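## Task

Remove the foam block from the bottom drawer of the short, narrow three-drawer file cabinet and set it inside the tote so no part sticks out past the tote's walls. At the end, all drawers in the room must be completely closed, the tote must stand upright, and each cabinet must remain roughly where it started. The robot must not tip over or finish leaning. Anything that stays in place only because the robot is holding it does not count.

## Robot and tools

Robot: a LeKiwi, which is a small three-omni-wheel base with a single five-joint arm and a gripper. The shoulder sits 0.07 m ahead of the base centre and 0.21 m off the floor, and the hand can reach 0.44 m from the shoulder. Loose objects may occasionally get a brief nudge from outside.

Frames. Base frame: origin on the floor at the wheel centre, x forward, y left, z up. hand_pose is reported in this frame and marks the fixed jaw's tip, where the moving jaw closes. With all arm joints at zero, the hand's z axis faces forward, its x axis to the robot's right, its y axis down; the moving jaw opens toward the hand's negative y. The odometry frame is the base frame as it was when the scene began. base_odometry counts wheel rotation only, so wheel slip shows up as travel; heading is positive to the left, -3.142 to 3.142.

execute_actions: argument "actions" is a list holding one action or nothing (empty returns state and images only). An action can have "base", "joints", or both; their motions begin together and may finish at different times. "base" holds exactly one relative command, an offset from where the base last measured itself: {"translate_m": d} drives forward (+) or back, -1 to 1 m; {"sideways_m": d} slides left (+) or right, -1 to 1 m; {"rotate_rad": d} turns left (+) or right, -3.2 to 3.2 rad. "joints" is one object for the single arm, keyed by joint name, each value an absolute target in radians (not an offset):
- shoulder_pan_rad -1.919 to 1.919 (0 straight ahead, + swings right), tolerance 0.02
- shoulder_lift_rad -1.745 to 1.745 (0 upper arm about vertical, + leans forward), tol 0.1
- elbow_flex_rad -1.69 to 1.58 (0 forearm level when lift is 0, + lowers the hand), tol 0.07
- wrist_flex_rad -1.658 to 1.658 (0 in line with forearm, + tips jaws down), tol 0.03
- wrist_roll_rad -2.743 to 2.841 (+ is counter-clockwise viewed from the forearm), tol 0.02
- gripper_rad 0 to 1.919 (0 closed), tol 0.02
Joints not named may keep driving toward an earlier target without the status saying so. An unknown key or an out-of-range number rejects the whole call and nothing moves. One action runs at most 15 s. "cameras" picks images: cam_front, cam_wrist, or all (default); [] gives none. The pictures line lists the images in order.

wait: {"seconds": 0-10}; commands nothing and returns state and images. zoom_image: {"camera": cam_front or cam_wrist, "region": [x0,y0,x1,y1]} in pixels of that camera's latest full image, origin top-left, at most 504x504. finished_scene: {"scene": n} closes the current scene for good and reports success; everything must already be in its final, stable state.

Speeds: base about 0.20 m/s and 1.0 rad/s turning; arm joints 1.3 to 2.2 rad/s.

Results. base_status and joint_status describe how each part of the last accepted action ended. "done": target reached (for the base, wheels turned the commanded amount, slip or not). "off_target": stopped short and may still be pushing. "time_out"/"contact_stop": old target abandoned, holding where it stopped (this robot never actually reports contact_stop and keeps pushing on contact). "joint command not followed", often with a "cause:" line, means a safety check held back the arm targets (the gripper part still runs); named joints then show "not_followed", and the robot may keep retrying them, so respond with fresh targets for all five arm joints. on_its_own lists what moved without being commanded. A "Motor temperatures" line gives one value per arm joint in joint_positions order. If one call reports a stop, later calls in that same reply are skipped.

Hidden weakening: a joint or the gripper blocked for 2 s total while its target is about 0.3 rad or more past its reading falls to 20% force with no notice. Restore it by commanding 0.1 rad from the reading, away from the obstacle (for the gripper that means opening, which releases the object).

Gripper: jaw tips 0.04 m apart at 0.5, 0.08 m at 1.0, 0.11 m fully open. Close to slightly less than the object's width, not to 0. After closing, "off_target" means the jaws met something and "done" may mean they grabbed nothing. Once stopped on the object, set the target 0.2 rad below the reading to hold it.

Accuracy: each joint reading has a constant bias up to 2 degrees, so hand_pose may be off by about 26 mm. Camera calibration (K, distortion, T_world_to_cam mapping base frame to camera) has small errors; the wrist camera's pose also inherits joint errors and can be several times worse.

Balance: the robot tips forward easily. Static, it holds 0.15 kg with the hand at x = 0.25 m but only 0.03 kg at 0.43 m; with shoulder_lift_rad at 1 or above, only 0.04 kg at 0.25 m and none at 0.3 m or beyond. Hauling on drawers, pressing on the floor or furniture, or lifting up under a shelf can also tip it. Carry things with the hand tucked in and avoid big sweeping arm moves.

Heat: holding loads warms motors. A MOTOR HOT warning starts at 55 °C; at 70 °C an OVER-TEMPERATURE FAULT stops the arm, the hot joints go limp under load until cooled, and affected keys read "limit_stop_at_motor_heat" (resend those targets afterward). The base still completes its command.

Avoid dropping or slamming things, hard collisions, shoving cabinets, knocking the tote over, and leaving a drawer partly open.

Each tool is called after "Request:" as name(argument=value, ...), one argument or row to a line, values as JSON.

## Session

Request:
execute_actions(
  actions=[],
)

Scene clock: 0.00 s.
Motor temperatures (°C, as the motors report them): [29 28 32 26 28]
base_odometry: x=+0.000 y=+0.000 heading=+0.000 (m, m, rad; odometry frame)
base_status: not commanded
joint_positions: shoulder_pan_rad=-0.113 shoulder_lift_rad=-1.496 elbow_flex_rad=-0.244 wrist_flex_rad=+1.495 wrist_roll_rad=-1.540 gripper_rad=+1.920
joint_status: not commanded
hand_pose: x=+0.1140 y=+0.0131 z=+0.4162 quat_wxyz=(+0.787, -0.029, +0.615, +0.051) (m; base frame)
pictures: cam_front, cam_wrist
Images, in order (width x height): cam_front 644x476, cam_wrist 476x644.

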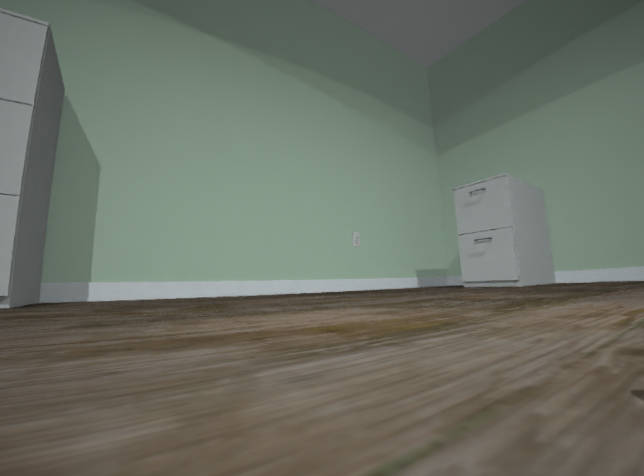

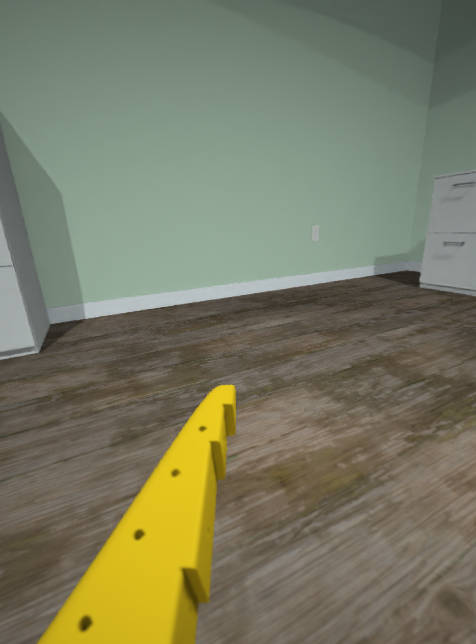

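Request:
execute_actions(
  actions=[
    {"base":{"rotate_rad":1.2}},
  ],
)

Request:
execute_actions(
  actions=[
    {"base":{"rotate_rad":1.5}},
  ],
)

Request:
execute_actions(
  actions=[
    {"base":{"rotate_rad":1.5}},
  ],
)

Request:
execute_actions(
  actions=[
    {"base":{"rotate_rad":1.2}},
  ],
)

Scene clock: 7.50 s.
Motor temperatures (°C, as the motors report them): [29 28 32 26 28]
base_odometry: x=+0.000 y=+0.000 heading=+1.196 (m, m, rad; odometry frame)
base_status: done
joint_positions: shoulder_pan_rad=-0.113 shoulder_lift_rad=-1.496 elbow_flex_rad=-0.244 wrist_flex_rad=+1.495 wrist_roll_rad=-1.540 gripper_rad=+1.920
joint_status: not commanded
hand_pose: x=+0.1140 y=+0.0131 z=+0.4162 quat_wxyz=(+0.787, -0.029, +0.615, +0.051) (m; base frame)
pictures: cam_front, cam_wrist
Images, in order (width x height): cam_front 644x476, cam_wrist 476x644.

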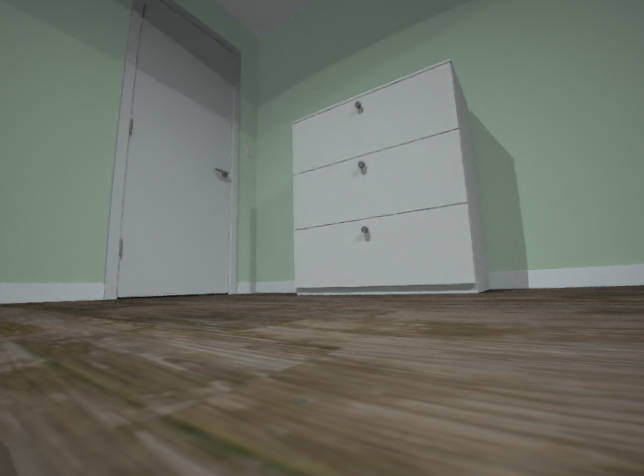

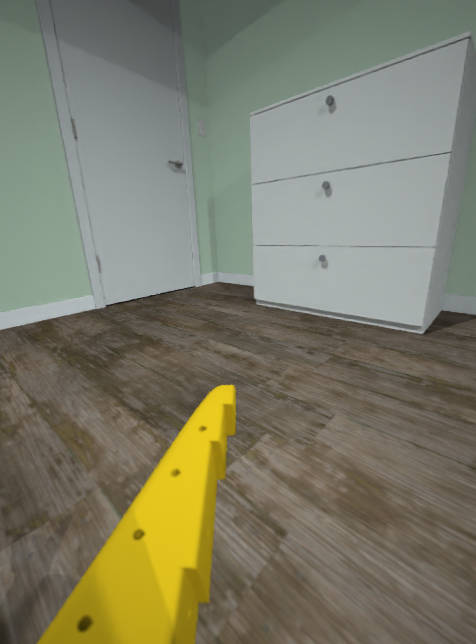

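Scene clock: 9.97 s.
Motor temperatures (°C, as the motors report them): [29 28 32 26 28]
base_odometry: x=+0.000 y=+0.000 heading=+2.692 (m, m, rad; odometry frame)
base_status: done
joint_positions: shoulder_pan_rad=-0.113 shoulder_lift_rad=-1.496 elbow_flex_rad=-0.244 wrist_flex_rad=+1.495 wrist_roll_rad=-1.540 gripper_rad=+1.920
joint_status: not commanded
hand_pose: x=+0.1140 y=+0.0131 z=+0.4162 quat_wxyz=(+0.787, -0.029, +0.615, +0.051) (m; base frame)
pictures: cam_front, cam_wrist
Images, in order (width x height): cam_front 644x476, cam_wrist 476x644.

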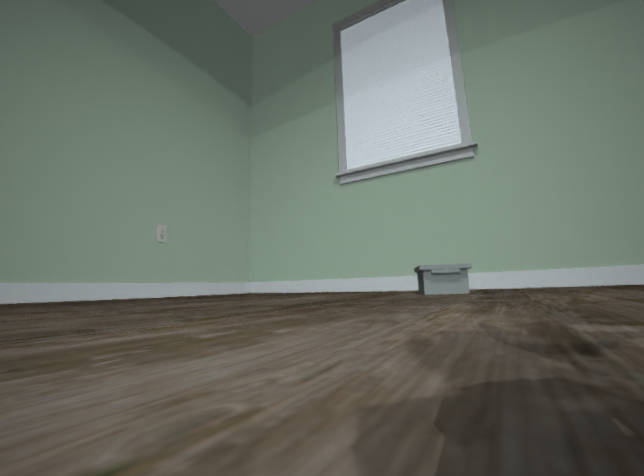

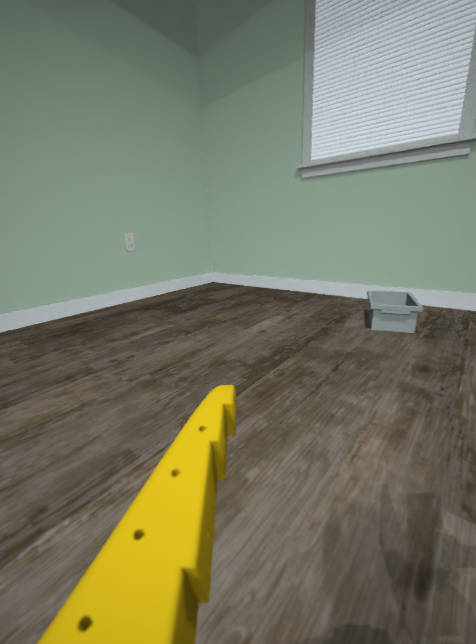

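Scene clock: 12.43 s.
Motor temperatures (°C, as the motors report them): [29 28 32 26 28]
base_odometry: x=+0.000 y=+0.000 heading=-2.094 (m, m, rad; odometry frame)
base_status: done
joint_positions: shoulder_pan_rad=-0.113 shoulder_lift_rad=-1.496 elbow_flex_rad=-0.244 wrist_flex_rad=+1.495 wrist_roll_rad=-1.540 gripper_rad=+1.920
joint_status: not commanded
hand_pose: x=+0.1140 y=+0.0131 z=+0.4162 quat_wxyz=(+0.787, -0.029, +0.615, +0.051) (m; base frame)
pictures: cam_front, cam_wrist
Images, in order (width x height): cam_front 644x476, cam_wrist 476x644.

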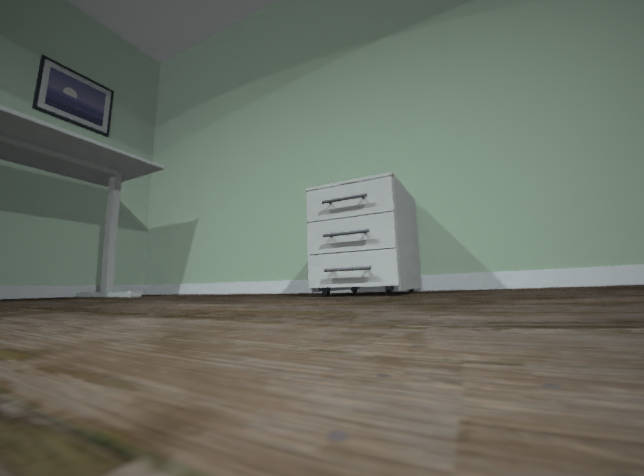

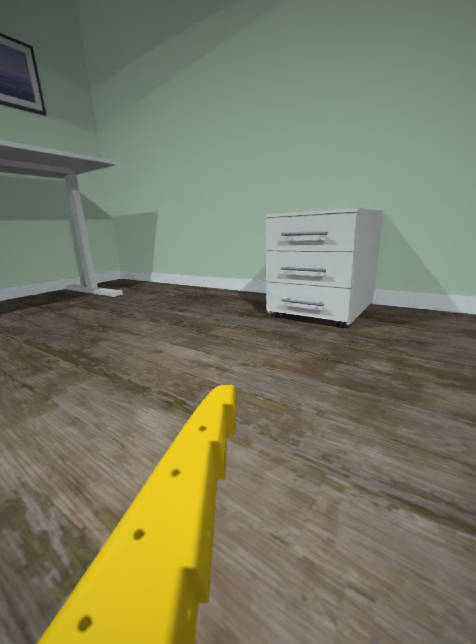

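Scene clock: 14.60 s.
Motor temperatures (°C, as the motors report them): [29 28 32 26 28]
base_odometry: x=+0.000 y=+0.000 heading=-0.898 (m, m, rad; odometry frame)
base_status: done
joint_positions: shoulder_pan_rad=-0.113 shoulder_lift_rad=-1.496 elbow_flex_rad=-0.244 wrist_flex_rad=+1.495 wrist_roll_rad=-1.540 gripper_rad=+1.920
joint_status: not commanded
hand_pose: x=+0.1140 y=+0.0131 z=+0.4162 quat_wxyz=(+0.787, -0.029, +0.615, +0.051) (m; base frame)
pictures: cam_front, cam_wrist
Images, in order (width x height): cam_front 644x476, cam_wrist 476x644.

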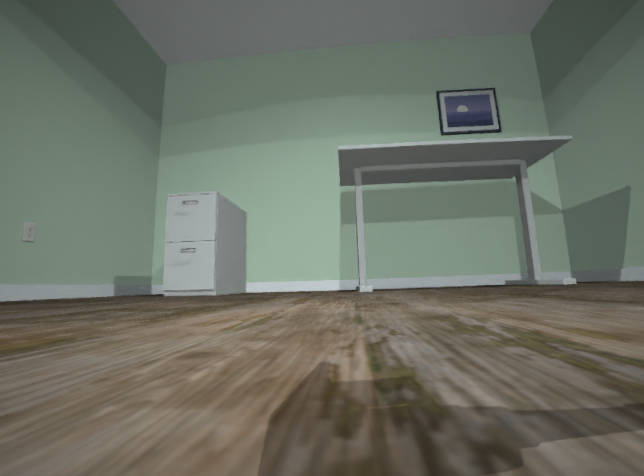

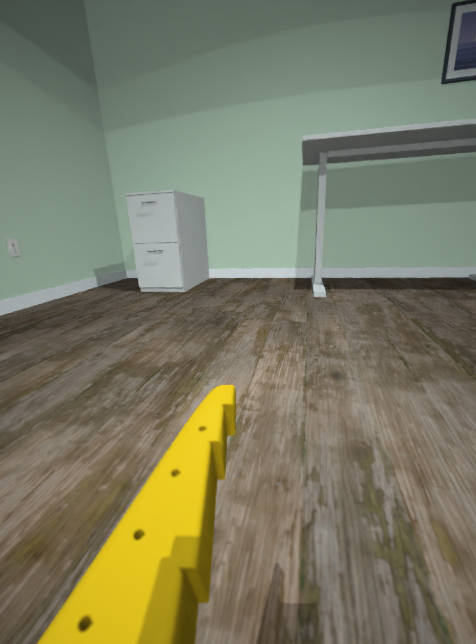

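Request:
execute_actions(
  actions=[
    {"base":{"rotate_rad":-1.6}},
  ],
  cameras=[],
)

Request:
execute_actions(
  actions=[
    {"base":{"sideways_m":0.42}},
  ],
  cameras=[],
)

Request:
execute_actions(
  actions=[
    {"base":{"translate_m":0.6}},
  ],
)

Scene clock: 35.27 s.
Motor temperatures (°C, as the motors report them): [29 28 32 26 28]
base_odometry: x=+0.000 y=+0.000 heading=-2.495 (m, m, rad; odometry frame)
base_status: done
joint_positions: shoulder_pan_rad=-0.113 shoulder_lift_rad=-1.496 elbow_flex_rad=-0.244 wrist_flex_rad=+1.495 wrist_roll_rad=-1.540 gripper_rad=+1.920
joint_status: not commanded
hand_pose: x=+0.1140 y=+0.0131 z=+0.4162 quat_wxyz=(+0.787, -0.029, +0.615, +0.051) (m; base frame)
pictures: none
No camera images: the call's "cameras" was empty. Leave "cameras" out to get every camera's image.

Scene clock: 38.33 s.
Motor temperatures (°C, as the motors report them): [29 28 32 26 28]
base_odometry: x=+0.252 y=-0.335 heading=-2.496 (m, m, rad; odometry frame)
base_status: done
joint_positions: shoulder_pan_rad=-0.113 shoulder_lift_rad=-1.496 elbow_flex_rad=-0.244 wrist_flex_rad=+1.495 wrist_roll_rad=-1.540 gripper_rad=+1.920
joint_status: not commanded
hand_pose: x=+0.1140 y=+0.0131 z=+0.4162 quat_wxyz=(+0.787, -0.029, +0.615, +0.051) (m; base frame)
pictures: none
No camera images: the call's "cameras" was empty. Leave "cameras" out to get every camera's image.

Scene clock: 42.30 s.
Motor temperatures (°C, as the motors report them): [29 28 32 26 28]
base_odometry: x=-0.227 y=-0.696 heading=-2.496 (m, m, rad; odometry frame)
base_status: done
joint_positions: shoulder_pan_rad=-0.113 shoulder_lift_rad=-1.496 elbow_flex_rad=-0.244 wrist_flex_rad=+1.495 wrist_roll_rad=-1.540 gripper_rad=+1.920
joint_status: not commanded
hand_pose: x=+0.1140 y=+0.0131 z=+0.4162 quat_wxyz=(+0.787, -0.029, +0.615, +0.051) (m; base frame)
pictures: cam_front, cam_wrist
Images, in order (width x height): cam_front 644x476, cam_wrist 476x644.

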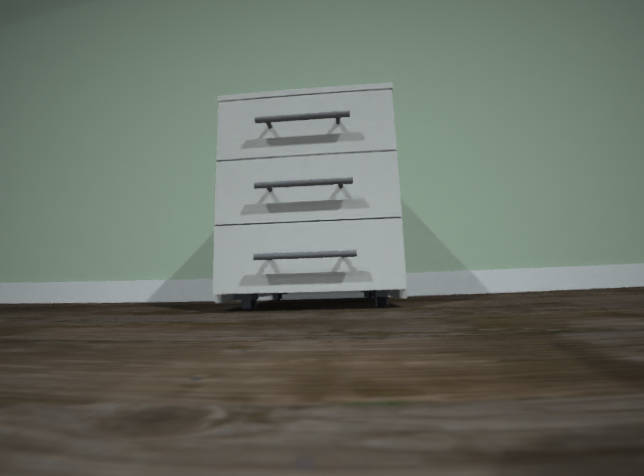

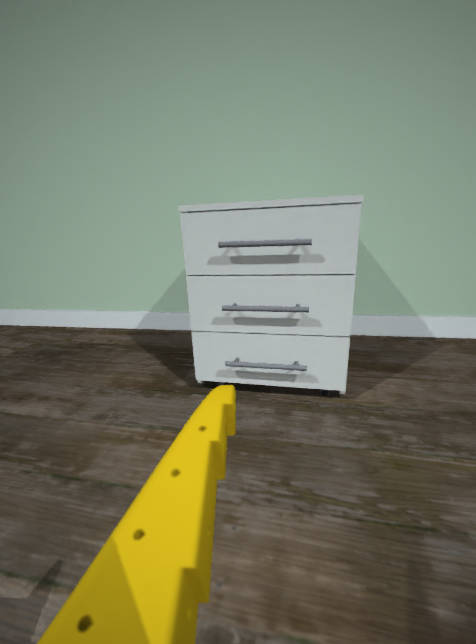

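Request:
execute_actions(
  actions=[
    {"base":{"rotate_rad":-0.08},"joints":{"shoulder_pan_rad":0,"shoulder_lift_rad":0.6,"elbow_flex_rad":0.7,"wrist_flex_rad":-0.9,"wrist_roll_rad":0,"gripper_rad":0.7}},
  ],
  cameras=[],
)

Request:
execute_actions(
  actions=[
    {"base":{"sideways_m":0.08}},
  ],
)

Scene clock: 64.80 s.
Motor temperatures (°C, as the motors report them): [29 28 32 26 28]
base_odometry: x=-0.227 y=-0.696 heading=-2.573 (m, m, rad; odometry frame)
base_status: done
joint_positions: shoulder_pan_rad=-0.009 shoulder_lift_rad=+0.609 elbow_flex_rad=+0.704 wrist_flex_rad=-0.884 wrist_roll_rad=-0.007 gripper_rad=+0.707
joint_status: all done
hand_pose: x=+0.3669 y=+0.0026 z=+0.0823 quat_wxyz=(+0.395, -0.581, +0.609, -0.370) (m; base frame)
pictures: none
No camera images: the call's "cameras" was empty. Leave "cameras" out to get every camera's image.

Scene clock: 66.13 s.
Motor temperatures (°C, as the motors report them): [29 28 32 26 28]
base_odometry: x=-0.184 y=-0.763 heading=-2.574 (m, m, rad; odometry frame)
base_status: done
joint_positions: shoulder_pan_rad=-0.007 shoulder_lift_rad=+0.609 elbow_flex_rad=+0.704 wrist_flex_rad=-0.884 wrist_roll_rad=-0.007 gripper_rad=+0.707
joint_status: not commanded
hand_pose: x=+0.3669 y=+0.0022 z=+0.0823 quat_wxyz=(+0.394, -0.580, +0.609, -0.370) (m; base frame)
pictures: cam_front, cam_wrist
camera_calibration (this result's frames):
cam_wrist: T_world_to_cam=[[0.429067, -0.103267, 0.89735, -0.231741], [-0.548214, -0.819323, 0.16784, 0.2075], [0.717888, -0.563955, -0.408157, -0.155957], [0, 0, 0, 1]] pos_world=[0.325146, 0.0581258, 0.109471]
Images, in order (width x height): cam_front 644x476, cam_wrist 476x644.

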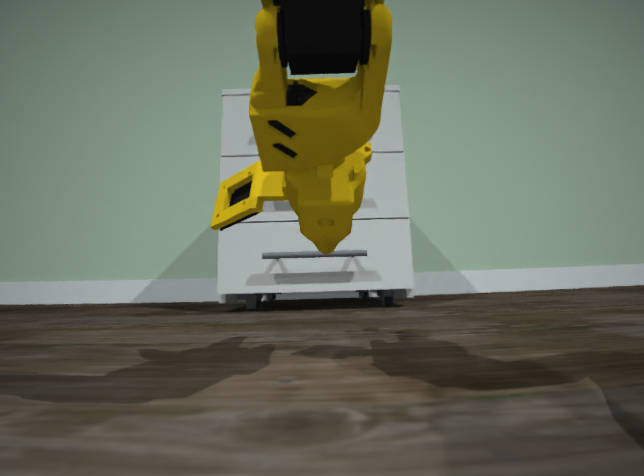

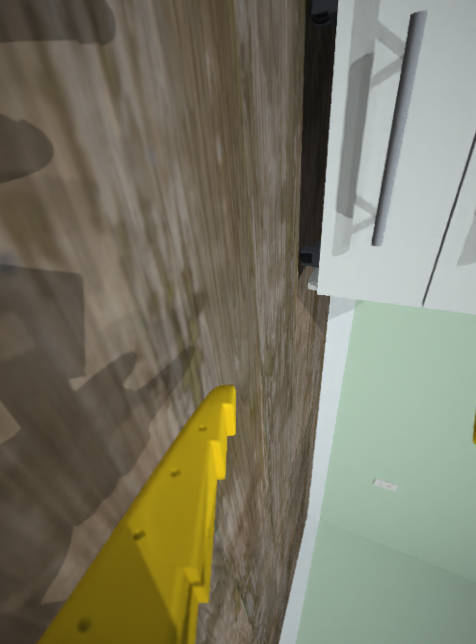

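Request:
execute_actions(
  actions=[
    {"base":{"translate_m":0.22},"joints":{"shoulder_lift_rad":0.4,"elbow_flex_rad":1.05,"wrist_flex_rad":-1.1}},
  ],
)

Scene clock: 73.80 s.
Motor temperatures (°C, as the motors report them): [29 28 32 26 28]
base_odometry: x=-0.369 y=-0.880 heading=-2.574 (m, m, rad; odometry frame)
base_status: done
joint_positions: shoulder_pan_rad=-0.007 shoulder_lift_rad=+0.443 elbow_flex_rad=+1.048 wrist_flex_rad=-1.084 wrist_roll_rad=-0.007 gripper_rad=+0.707
joint_status: all done
hand_pose: x=+0.3312 y=+0.0019 z=+0.0938 quat_wxyz=(+0.401, -0.576, +0.605, -0.376) (m; base frame)
pictures: cam_front, cam_wrist
camera_calibration (this result's frames):
cam_wrist: T_world_to_cam=[[0.409699, -0.103406, 0.906341, -0.221187], [-0.551691, -0.819348, 0.155903, 0.188057], [0.726488, -0.563893, -0.392734, -0.130071], [0, 0, 0, 1]] pos_world=[0.288865, 0.0578663, 0.120069]
Images, in order (width x height): cam_front 644x476, cam_wrist 476x644.

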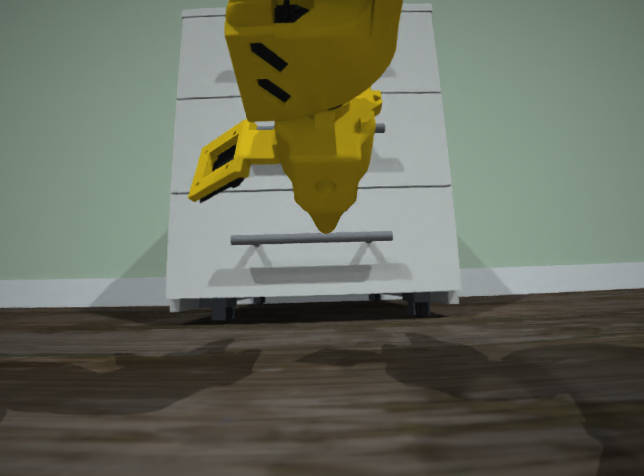

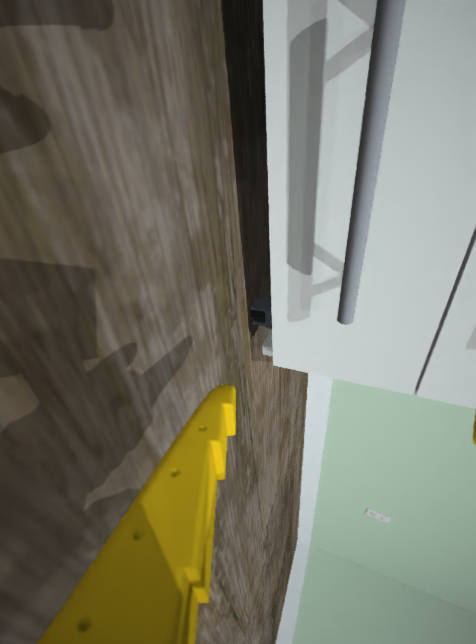

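Request:
execute_actions(
  actions=[
    {"base":{"translate_m":0.15}},
  ],
)

Scene clock: 83.10 s.
Motor temperatures (°C, as the motors report them): [29 28 32 26 28]
base_odometry: x=-0.496 y=-0.961 heading=-2.574 (m, m, rad; odometry frame)
base_status: done
joint_positions: shoulder_pan_rad=-0.007 shoulder_lift_rad=+0.443 elbow_flex_rad=+1.048 wrist_flex_rad=-1.084 wrist_roll_rad=-0.007 gripper_rad=+0.707
joint_status: not commanded
hand_pose: x=+0.3312 y=+0.0019 z=+0.0938 quat_wxyz=(+0.401, -0.576, +0.605, -0.376) (m; base frame)
pictures: cam_front, cam_wrist
camera_calibration (this result's frames):
cam_wrist: T_world_to_cam=[[0.409699, -0.103406, 0.906341, -0.221187], [-0.551691, -0.819348, 0.155903, 0.188057], [0.726488, -0.563893, -0.392734, -0.130071], [0, 0, 0, 1]] pos_world=[0.288865, 0.0578663, 0.120069]
Images, in order (width x height): cam_front 644x476, cam_wrist 476x644.

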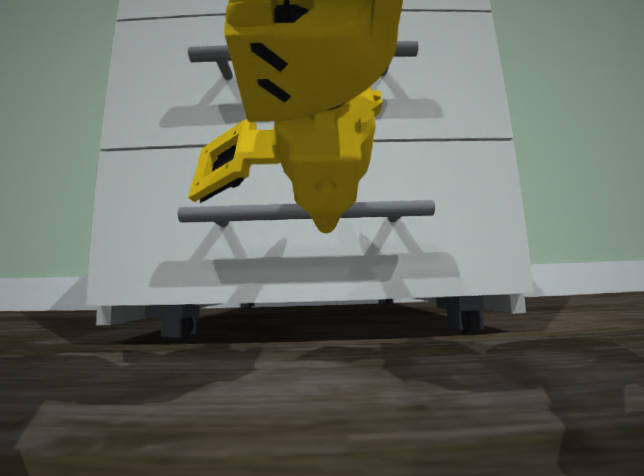

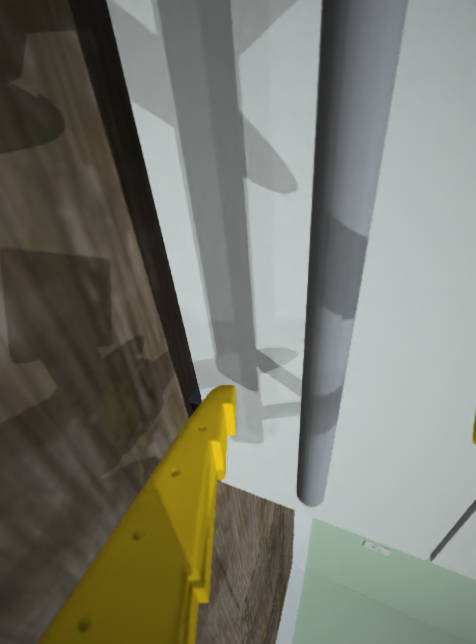

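Request:
execute_actions(
  actions=[
    {"base":{"translate_m":0.052}},
  ],
)

Request:
execute_actions(
  actions=[
    {"joints":{"gripper_rad":0.1}},
  ],
)

Scene clock: 89.70 s.
Motor temperatures (°C, as the motors report them): [29 28 32 26 28]
base_odometry: x=-0.538 y=-0.988 heading=-2.574 (m, m, rad; odometry frame)
base_status: done
joint_positions: shoulder_pan_rad=-0.007 shoulder_lift_rad=+0.440 elbow_flex_rad=+1.069 wrist_flex_rad=-1.095 wrist_roll_rad=-0.006 gripper_rad=+0.707
joint_status: not commanded
hand_pose: x=+0.3279 y=+0.0019 z=+0.0926 quat_wxyz=(+0.398, -0.578, +0.606, -0.374) (m; base frame)
pictures: cam_front, cam_wrist
camera_calibration (this result's frames):
cam_wrist: T_world_to_cam=[[0.416692, -0.10183, 0.903326, -0.220815], [-0.549974, -0.819454, 0.16132, 0.185327], [0.723807, -0.564027, -0.397464, -0.126834], [0, 0, 0, 1]] pos_world=[0.28574, 0.0578434, 0.119159]
Images, in order (width x height): cam_front 644x476, cam_wrist 476x644.

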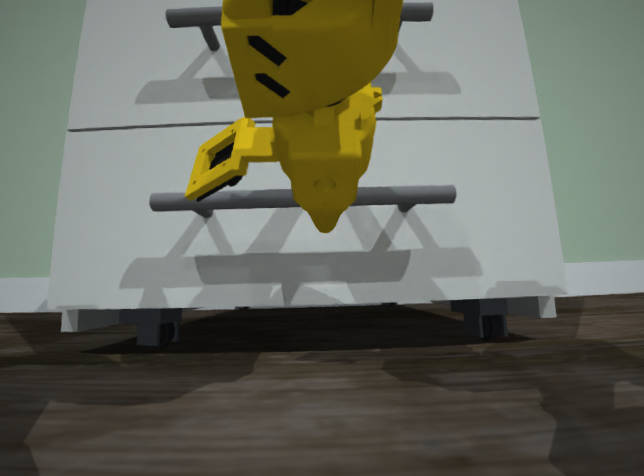

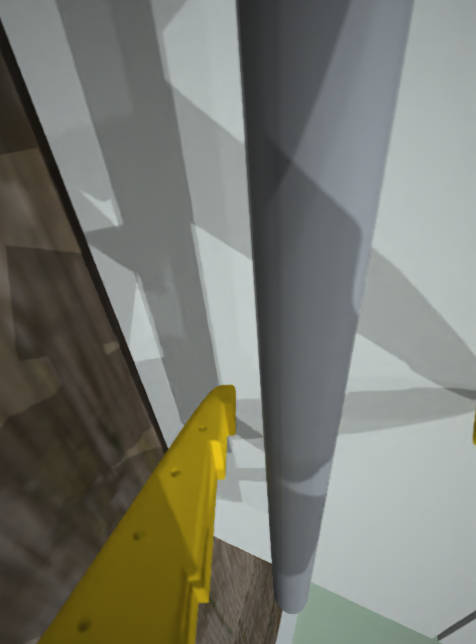

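Scene clock: 90.70 s.
Motor temperatures (°C, as the motors report them): [29 28 32 26 28]
base_odometry: x=-0.539 y=-0.988 heading=-2.574 (m, m, rad; odometry frame)
base_status: not commanded
joint_positions: shoulder_pan_rad=-0.007 shoulder_lift_rad=+0.420 elbow_flex_rad=+1.065 wrist_flex_rad=-1.101 wrist_roll_rad=-0.006 gripper_rad=+0.109
joint_status: all done
hand_pose: x=+0.3316 y=+0.0019 z=+0.0989 quat_wxyz=(+0.407, -0.572, +0.600, -0.383) (m; base frame)
pictures: cam_front, cam_wrist
camera_calibration (this result's frames):
cam_wrist: T_world_to_cam=[[0.388788, -0.10203, 0.91566, -0.219943], [-0.554661, -0.819487, 0.144194, 0.189578], [0.73566, -0.563942, -0.375199, -0.133085], [0, 0, 0, 1]] pos_world=[0.288567, 0.0578636, 0.124124]
Images, in order (width x height): cam_front 644x476, cam_wrist 476x644.

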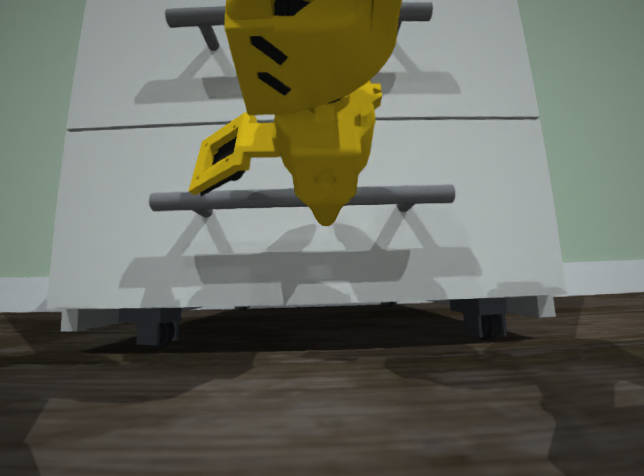

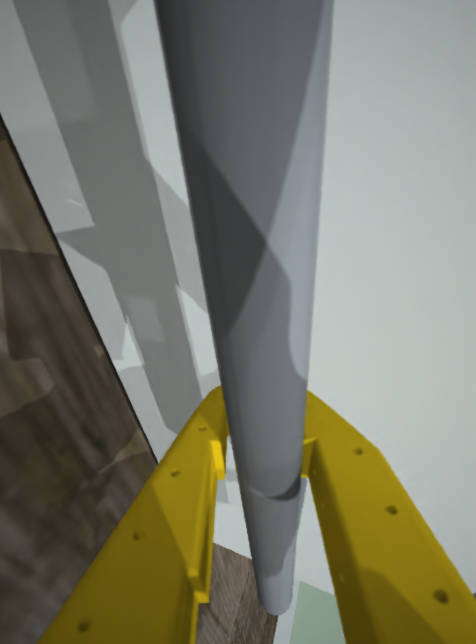

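Request:
execute_actions(
  actions=[
    {"joints":{"gripper_rad":0.0}},
  ],
  cameras=[],
)

Request:
execute_actions(
  actions=[
    {"base":{"translate_m":-0.1}},
  ],
)

Scene clock: 94.37 s.
Motor temperatures (°C, as the motors report them): [29 28 32 26 28]
base_odometry: x=-0.539 y=-0.988 heading=-2.574 (m, m, rad; odometry frame)
base_status: not commanded
joint_positions: shoulder_pan_rad=-0.007 shoulder_lift_rad=+0.417 elbow_flex_rad=+1.055 wrist_flex_rad=-1.101 wrist_roll_rad=-0.001 gripper_rad=+0.058
joint_status: gripper_rad off_target (ended at +0.058, target +0.000)
hand_pose: x=+0.3337 y=+0.0019 z=+0.1011 quat_wxyz=(+0.410, -0.571, +0.596, -0.388) (m; base frame)
pictures: none
No camera images: the call's "cameras" was empty. Leave "cameras" out to get every camera's image.

Scene clock: 95.83 s.
Motor temperatures (°C, as the motors report them): [29 28 32 26 28]
base_odometry: x=-0.455 y=-0.935 heading=-2.574 (m, m, rad; odometry frame)
base_status: done
joint_positions: shoulder_pan_rad=-0.007 shoulder_lift_rad=+0.420 elbow_flex_rad=+1.060 wrist_flex_rad=-1.098 wrist_roll_rad=-0.001 gripper_rad=+0.007
joint_status: not commanded
on_its_own: gripper_rad moved -0.051 to your old target +0.000
hand_pose: x=+0.3323 y=+0.0019 z=+0.0992 quat_wxyz=(+0.407, -0.573, +0.598, -0.384) (m; base frame)
pictures: cam_front, cam_wrist
camera_calibration (this result's frames):
cam_wrist: T_world_to_cam=[[0.387526, -0.0974619, 0.916692, -0.220194], [-0.553479, -0.81982, 0.146817, 0.189255], [0.737214, -0.564266, -0.371645, -0.134387], [0, 0, 0, 1]] pos_world=[0.289151, 0.057865, 0.12412]
Images, in order (width x height): cam_front 644x476, cam_wrist 476x644.

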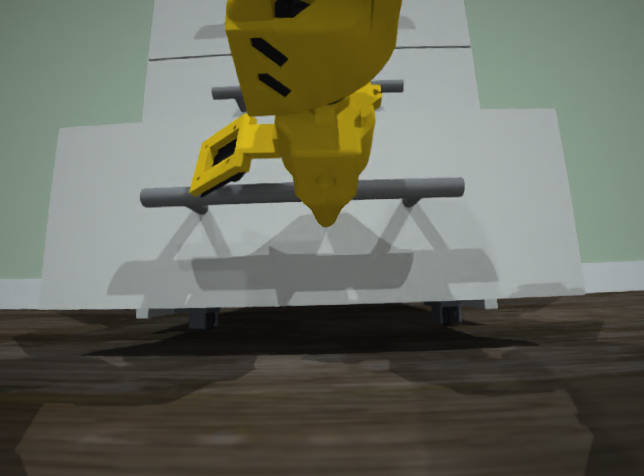

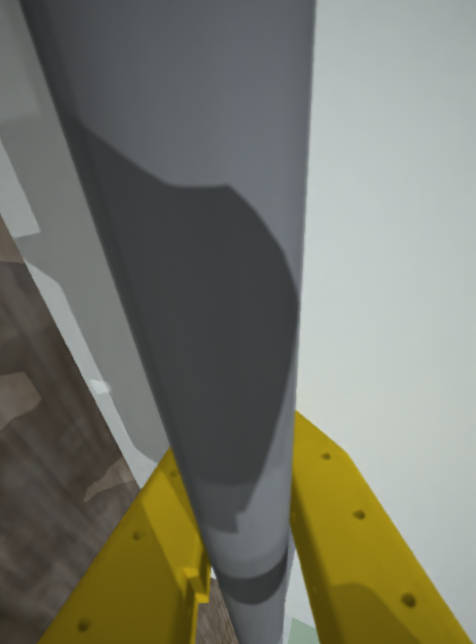

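The drawer glides and is caged by the jaws. I'll keep pulling.

Request:
execute_actions(
  actions=[
    {"base":{"translate_m":-0.16}},
  ],
)

Request:
execute_actions(
  actions=[
    {"joints":{"gripper_rad":0.8}},
  ],
  cameras=[],
)

Request:
execute_actions(
  actions=[
    {"base":{"translate_m":-0.07}},
  ],
  cameras=["cam_front"],
)

Request:
execute_actions(
  actions=[
    {"joints":{"shoulder_lift_rad":-0.3,"elbow_flex_rad":-0.2,"wrist_flex_rad":1.3,"wrist_roll_rad":-1.54,"gripper_rad":1.2}},
  ],
)

Scene clock: 105.20 s.
Motor temperatures (°C, as the motors report them): [29 28 32 27 28]
base_odometry: x=-0.320 y=-0.849 heading=-2.574 (m, m, rad; odometry frame)
base_status: done
joint_positions: shoulder_pan_rad=-0.007 shoulder_lift_rad=+0.418 elbow_flex_rad=+1.051 wrist_flex_rad=-1.098 wrist_roll_rad=-0.001 gripper_rad=+0.007
joint_status: not commanded
hand_pose: x=+0.3343 y=+0.0019 z=+0.1011 quat_wxyz=(+0.410, -0.571, +0.596, -0.388) (m; base frame)
pictures: cam_front, cam_wrist
camera_calibration (this result's frames):
cam_wrist: T_world_to_cam=[[0.377661, -0.0975324, 0.920793, -0.219807], [-0.555023, -0.819831, 0.140803, 0.191228], [0.741162, -0.564237, -0.363751, -0.13728], [0, 0, 0, 1]] pos_world=[0.290896, 0.0578775, 0.125536]
Images, in order (width x height): cam_front 644x476, cam_wrist 476x644.

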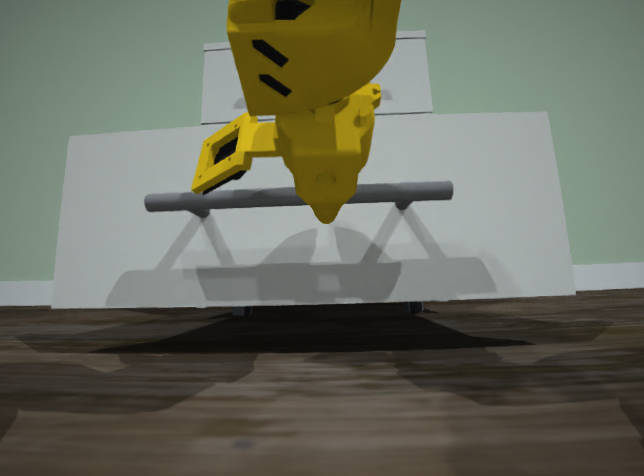

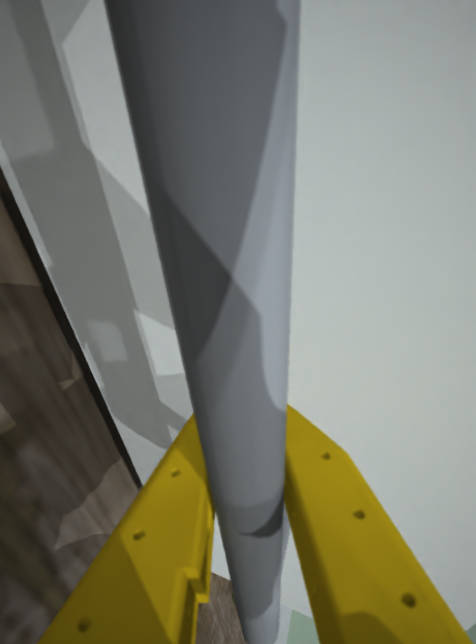

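Scene clock: 106.13 s.
Motor temperatures (°C, as the motors report them): [29 28 32 27 28]
base_odometry: x=-0.320 y=-0.849 heading=-2.574 (m, m, rad; odometry frame)
base_status: not commanded
joint_positions: shoulder_pan_rad=-0.007 shoulder_lift_rad=+0.425 elbow_flex_rad=+1.066 wrist_flex_rad=-1.096 wrist_roll_rad=-0.001 gripper_rad=+0.791
joint_status: all done
hand_pose: x=+0.3304 y=+0.0019 z=+0.0969 quat_wxyz=(+0.403, -0.576, +0.601, -0.381) (m; base frame)
pictures: none
No camera images: the call's "cameras" was empty. Leave "cameras" out to get every camera's image.

Scene clock: 107.40 s.
Motor temperatures (°C, as the motors report them): [29 28 32 27 28]
base_odometry: x=-0.262 y=-0.812 heading=-2.574 (m, m, rad; odometry frame)
base_status: done
joint_positions: shoulder_pan_rad=-0.007 shoulder_lift_rad=+0.425 elbow_flex_rad=+1.066 wrist_flex_rad=-1.096 wrist_roll_rad=-0.001 gripper_rad=+0.793
joint_status: not commanded
hand_pose: x=+0.3304 y=+0.0019 z=+0.0969 quat_wxyz=(+0.403, -0.576, +0.601, -0.381) (m; base frame)
pictures: cam_front
Images, in order (width x height): cam_front 644x476.

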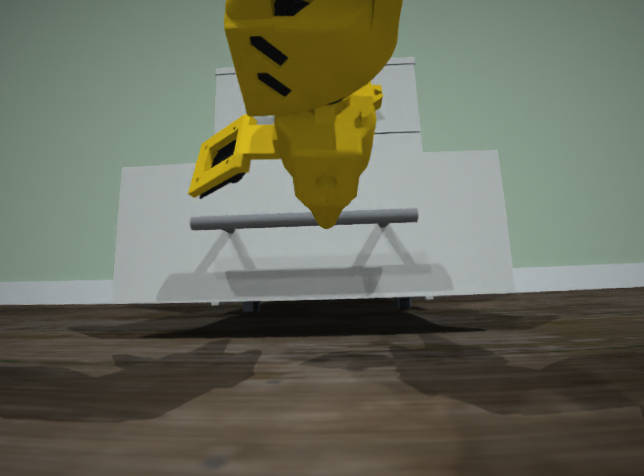

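Scene clock: 109.60 s.
Motor temperatures (°C, as the motors report them): [29 28 32 27 28]
base_odometry: x=-0.262 y=-0.812 heading=-2.574 (m, m, rad; odometry frame)
base_status: not commanded
joint_positions: shoulder_pan_rad=-0.007 shoulder_lift_rad=-0.264 elbow_flex_rad=-0.161 wrist_flex_rad=+1.297 wrist_roll_rad=-1.534 gripper_rad=+1.193
joint_status: all done
hand_pose: x=+0.3189 y=+0.0095 z=+0.2623 quat_wxyz=(+0.343, +0.002, +0.939, +0.003) (m; base frame)
pictures: cam_front, cam_wrist
camera_calibration (this result's frames):
cam_wrist: T_world_to_cam=[[-0.0293449, -0.998165, -0.0529699, 0.0320964], [-0.99559, 0.0339107, -0.0874645, 0.358503], [0.0891002, 0.0501697, -0.994758, 0.30471], [0, 0, 0, 1]] pos_world=[0.330715, 0.00459322, 0.33617]
Images, in order (width x height): cam_front 644x476, cam_wrist 476x644.

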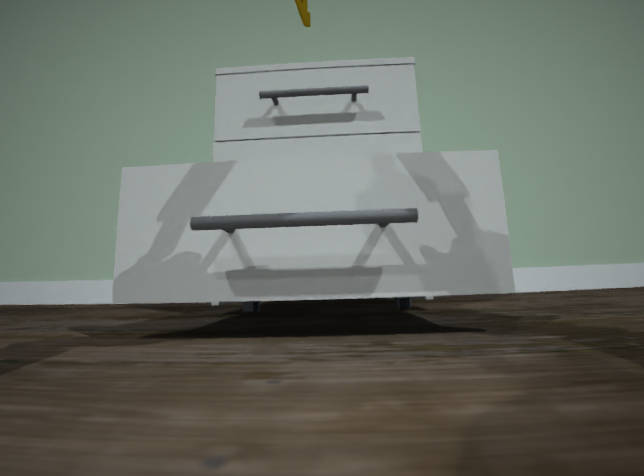

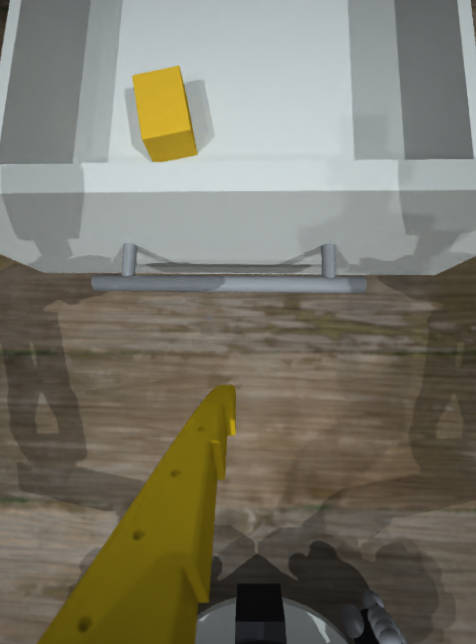

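Request:
execute_actions(
  actions=[
    {"base":{"sideways_m":0.092},"joints":{"shoulder_lift_rad":0.0,"elbow_flex_rad":-0.1,"wrist_flex_rad":1.2,"gripper_rad":1.0}},
  ],
  cameras=[],
)

Request:
execute_actions(
  actions=[
    {"base":{"translate_m":0.22}},
  ],
)

Scene clock: 125.70 s.
Motor temperatures (°C, as the motors report them): [29 28 32 27 28]
base_odometry: x=-0.213 y=-0.889 heading=-2.576 (m, m, rad; odometry frame)
base_status: done
joint_positions: shoulder_pan_rad=-0.007 shoulder_lift_rad=+0.009 elbow_flex_rad=-0.095 wrist_flex_rad=+1.212 wrist_roll_rad=-1.534 gripper_rad=+1.007
joint_status: all done
hand_pose: x=+0.3292 y=+0.0096 z=+0.1931 quat_wxyz=(+0.220, +0.002, +0.975, +0.002) (m; base frame)
pictures: none
No camera images: the call's "cameras" was empty. Leave "cameras" out to get every camera's image.

Scene clock: 127.77 s.
Motor temperatures (°C, as the motors report them): [29 28 32 27 28]
base_odometry: x=-0.398 y=-1.006 heading=-2.576 (m, m, rad; odometry frame)
base_status: done
joint_positions: shoulder_pan_rad=-0.006 shoulder_lift_rad=+0.007 elbow_flex_rad=-0.087 wrist_flex_rad=+1.212 wrist_roll_rad=-1.534 gripper_rad=+1.007
joint_status: not commanded
hand_pose: x=+0.3283 y=+0.0092 z=+0.1919 quat_wxyz=(+0.217, +0.003, +0.976, +0.002) (m; base frame)
pictures: cam_front, cam_wrist
camera_calibration (this result's frames):
cam_wrist: T_world_to_cam=[[-0.0432996, -0.998188, -0.0417726, 0.0307361], [-0.984436, 0.0355003, 0.172118, 0.308163], [-0.170323, 0.0485751, -0.98419, 0.316928], [0, 0, 0, 1]] pos_world=[0.358678, 0.00434574, 0.260162]
Images, in order (width x height): cam_front 644x476, cam_wrist 476x644.

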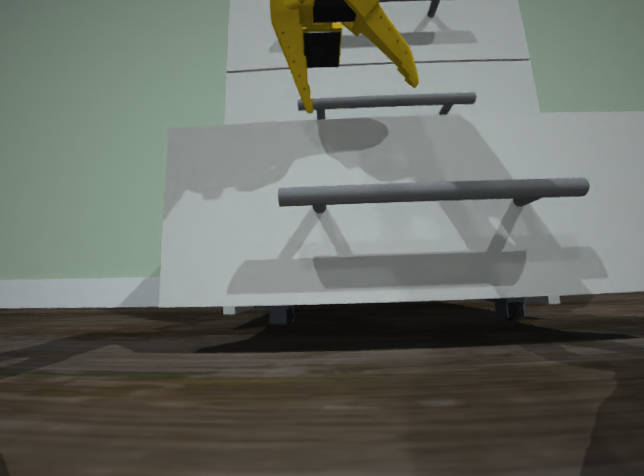

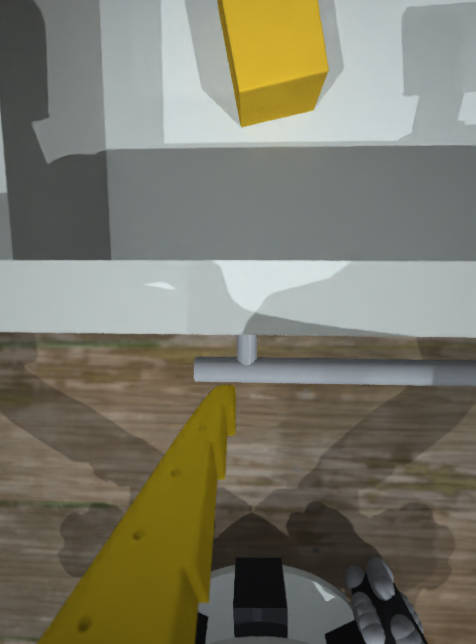

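Request:
execute_actions(
  actions=[
    {"base":{"translate_m":-0.08}},
  ],
  cameras=[],
)

Request:
execute_actions(
  actions=[
    {"base":{"sideways_m":-0.05},"joints":{"shoulder_lift_rad":0.42,"elbow_flex_rad":1.05,"wrist_flex_rad":-1.1,"wrist_roll_rad":0,"gripper_rad":0.7}},
  ],
)

Scene clock: 144.20 s.
Motor temperatures (°C, as the motors report them): [29 28 32 27 28]
base_odometry: x=-0.331 y=-0.964 heading=-2.576 (m, m, rad; odometry frame)
base_status: done
joint_positions: shoulder_pan_rad=-0.006 shoulder_lift_rad=+0.007 elbow_flex_rad=-0.087 wrist_flex_rad=+1.212 wrist_roll_rad=-1.534 gripper_rad=+1.007
joint_status: not commanded
hand_pose: x=+0.3283 y=+0.0092 z=+0.1919 quat_wxyz=(+0.217, +0.003, +0.976, +0.002) (m; base frame)
pictures: none
No camera images: the call's "cameras" was empty. Leave "cameras" out to get every camera's image.

Scene clock: 146.33 s.
Motor temperatures (°C, as the motors report them): [29 28 32 27 28]
base_odometry: x=-0.357 y=-0.922 heading=-2.574 (m, m, rad; odometry frame)
base_status: done
joint_positions: shoulder_pan_rad=-0.006 shoulder_lift_rad=+0.428 elbow_flex_rad=+1.048 wrist_flex_rad=-1.084 wrist_roll_rad=-0.007 gripper_rad=+0.707
joint_status: all done
hand_pose: x=+0.3330 y=+0.0015 z=+0.0974 quat_wxyz=(+0.405, -0.573, +0.602, -0.381) (m; base frame)
pictures: cam_front, cam_wrist
camera_calibration (this result's frames):
cam_wrist: T_world_to_cam=[[0.395589, -0.104112, 0.912508, -0.221106], [-0.555273, -0.818514, 0.147333, 0.190158], [0.731561, -0.564974, -0.381606, -0.132916], [0, 0, 0, 1]] pos_world=[0.290293, 0.0575335, 0.123022]
Images, in order (width x height): cam_front 644x476, cam_wrist 476x644.

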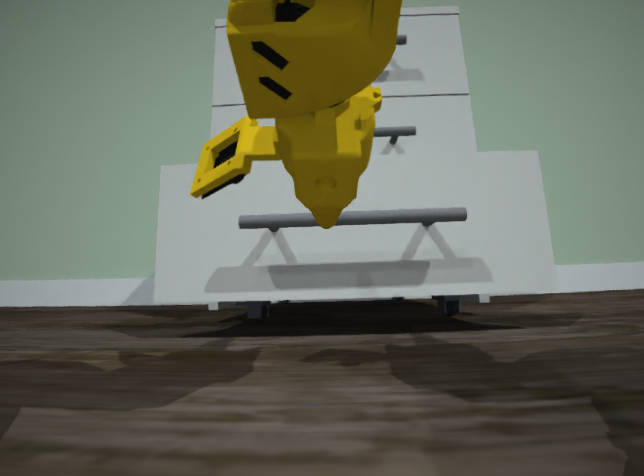

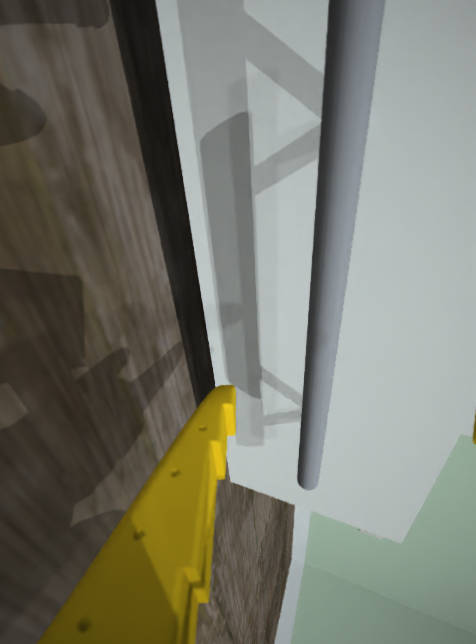

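Width 228, target ~308 → 0.075 forward.

Request:
execute_actions(
  actions=[
    {"base":{"translate_m":0.078}},
  ],
  cameras=[],
)

Request:
execute_actions(
  actions=[
    {"joints":{"gripper_rad":0.0}},
  ],
  cameras=["cam_wrist"],
)

Request:
execute_actions(
  actions=[
    {"base":{"translate_m":-0.17}},
  ],
)

Scene clock: 152.00 s.
Motor temperatures (°C, as the motors report them): [29 28 32 27 28]
base_odometry: x=-0.423 y=-0.964 heading=-2.574 (m, m, rad; odometry frame)
base_status: done
joint_positions: shoulder_pan_rad=-0.006 shoulder_lift_rad=+0.429 elbow_flex_rad=+1.055 wrist_flex_rad=-1.090 wrist_roll_rad=-0.007 gripper_rad=+0.707
joint_status: not commanded
hand_pose: x=+0.3317 y=+0.0015 z=+0.0967 quat_wxyz=(+0.404, -0.573, +0.603, -0.380) (m; base frame)
pictures: none
No camera images: the call's "cameras" was empty. Leave "cameras" out to get every camera's image.

Scene clock: 152.97 s.
Motor temperatures (°C, as the motors report them): [29 28 32 27 28]
base_odometry: x=-0.423 y=-0.964 heading=-2.574 (m, m, rad; odometry frame)
base_status: not commanded
joint_positions: shoulder_pan_rad=-0.006 shoulder_lift_rad=+0.425 elbow_flex_rad=+1.046 wrist_flex_rad=-1.101 wrist_roll_rad=-0.001 gripper_rad=+0.066
joint_status: gripper_rad off_target (ended at +0.066, target +0.000)
hand_pose: x=+0.3348 y=+0.0015 z=+0.1008 quat_wxyz=(+0.410, -0.570, +0.596, -0.388) (m; base frame)
pictures: cam_wrist
camera_calibration (this result's frames):
cam_wrist: T_world_to_cam=[[0.376098, -0.0981196, 0.92137, -0.21933], [-0.556496, -0.81898, 0.139942, 0.191761], [0.740853, -0.56537, -0.36262, -0.137947], [0, 0, 0, 1]] pos_world=[0.291402, 0.0575363, 0.125227]
Images, in order (width x height): cam_wrist 476x644.

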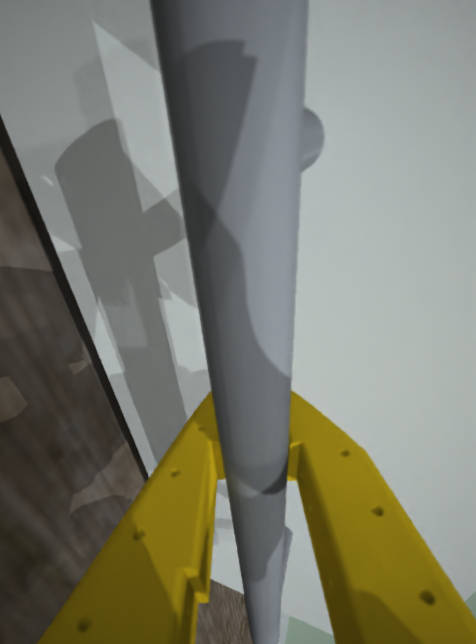

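Scene clock: 154.80 s.
Motor temperatures (°C, as the motors report them): [29 28 32 27 28]
base_odometry: x=-0.280 y=-0.873 heading=-2.572 (m, m, rad; odometry frame)
base_status: done
joint_positions: shoulder_pan_rad=-0.010 shoulder_lift_rad=+0.423 elbow_flex_rad=+1.043 wrist_flex_rad=-1.101 wrist_roll_rad=-0.001 gripper_rad=+0.065
joint_status: not commanded
hand_pose: x=+0.3355 y=+0.0027 z=+0.1017 quat_wxyz=(+0.413, -0.571, +0.594, -0.389) (m; base frame)
pictures: cam_front, cam_wrist
camera_calibration (this result's frames):
cam_wrist: T_world_to_cam=[[0.372302, -0.0964311, 0.923089, -0.219207], [-0.553359, -0.821539, 0.137359, 0.192297], [0.745108, -0.561938, -0.359221, -0.139278], [0, 0, 0, 1]] pos_world=[0.291798, 0.0585752, 0.125902]
Images, in order (width x height): cam_front 644x476, cam_wrist 476x644.

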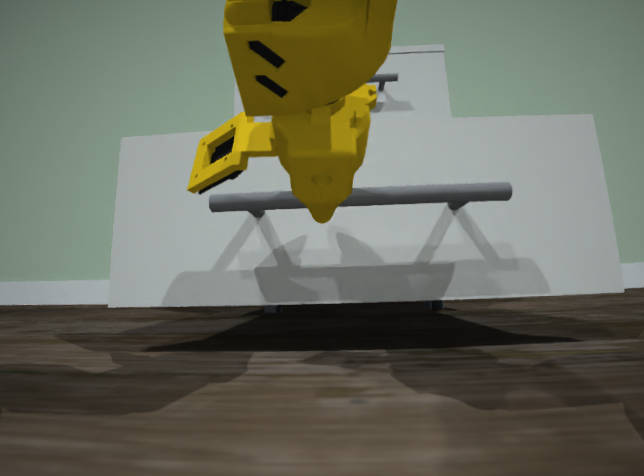

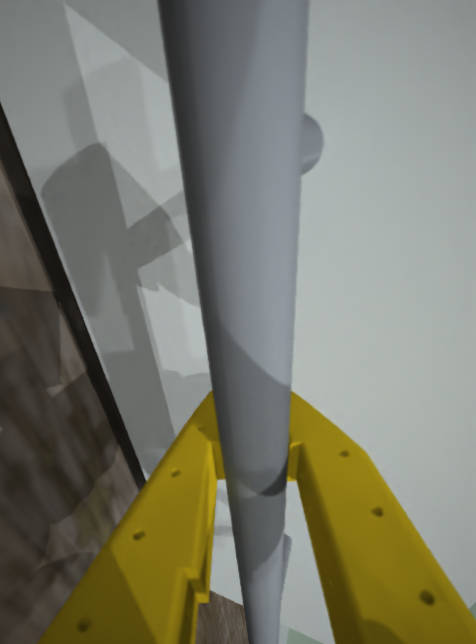

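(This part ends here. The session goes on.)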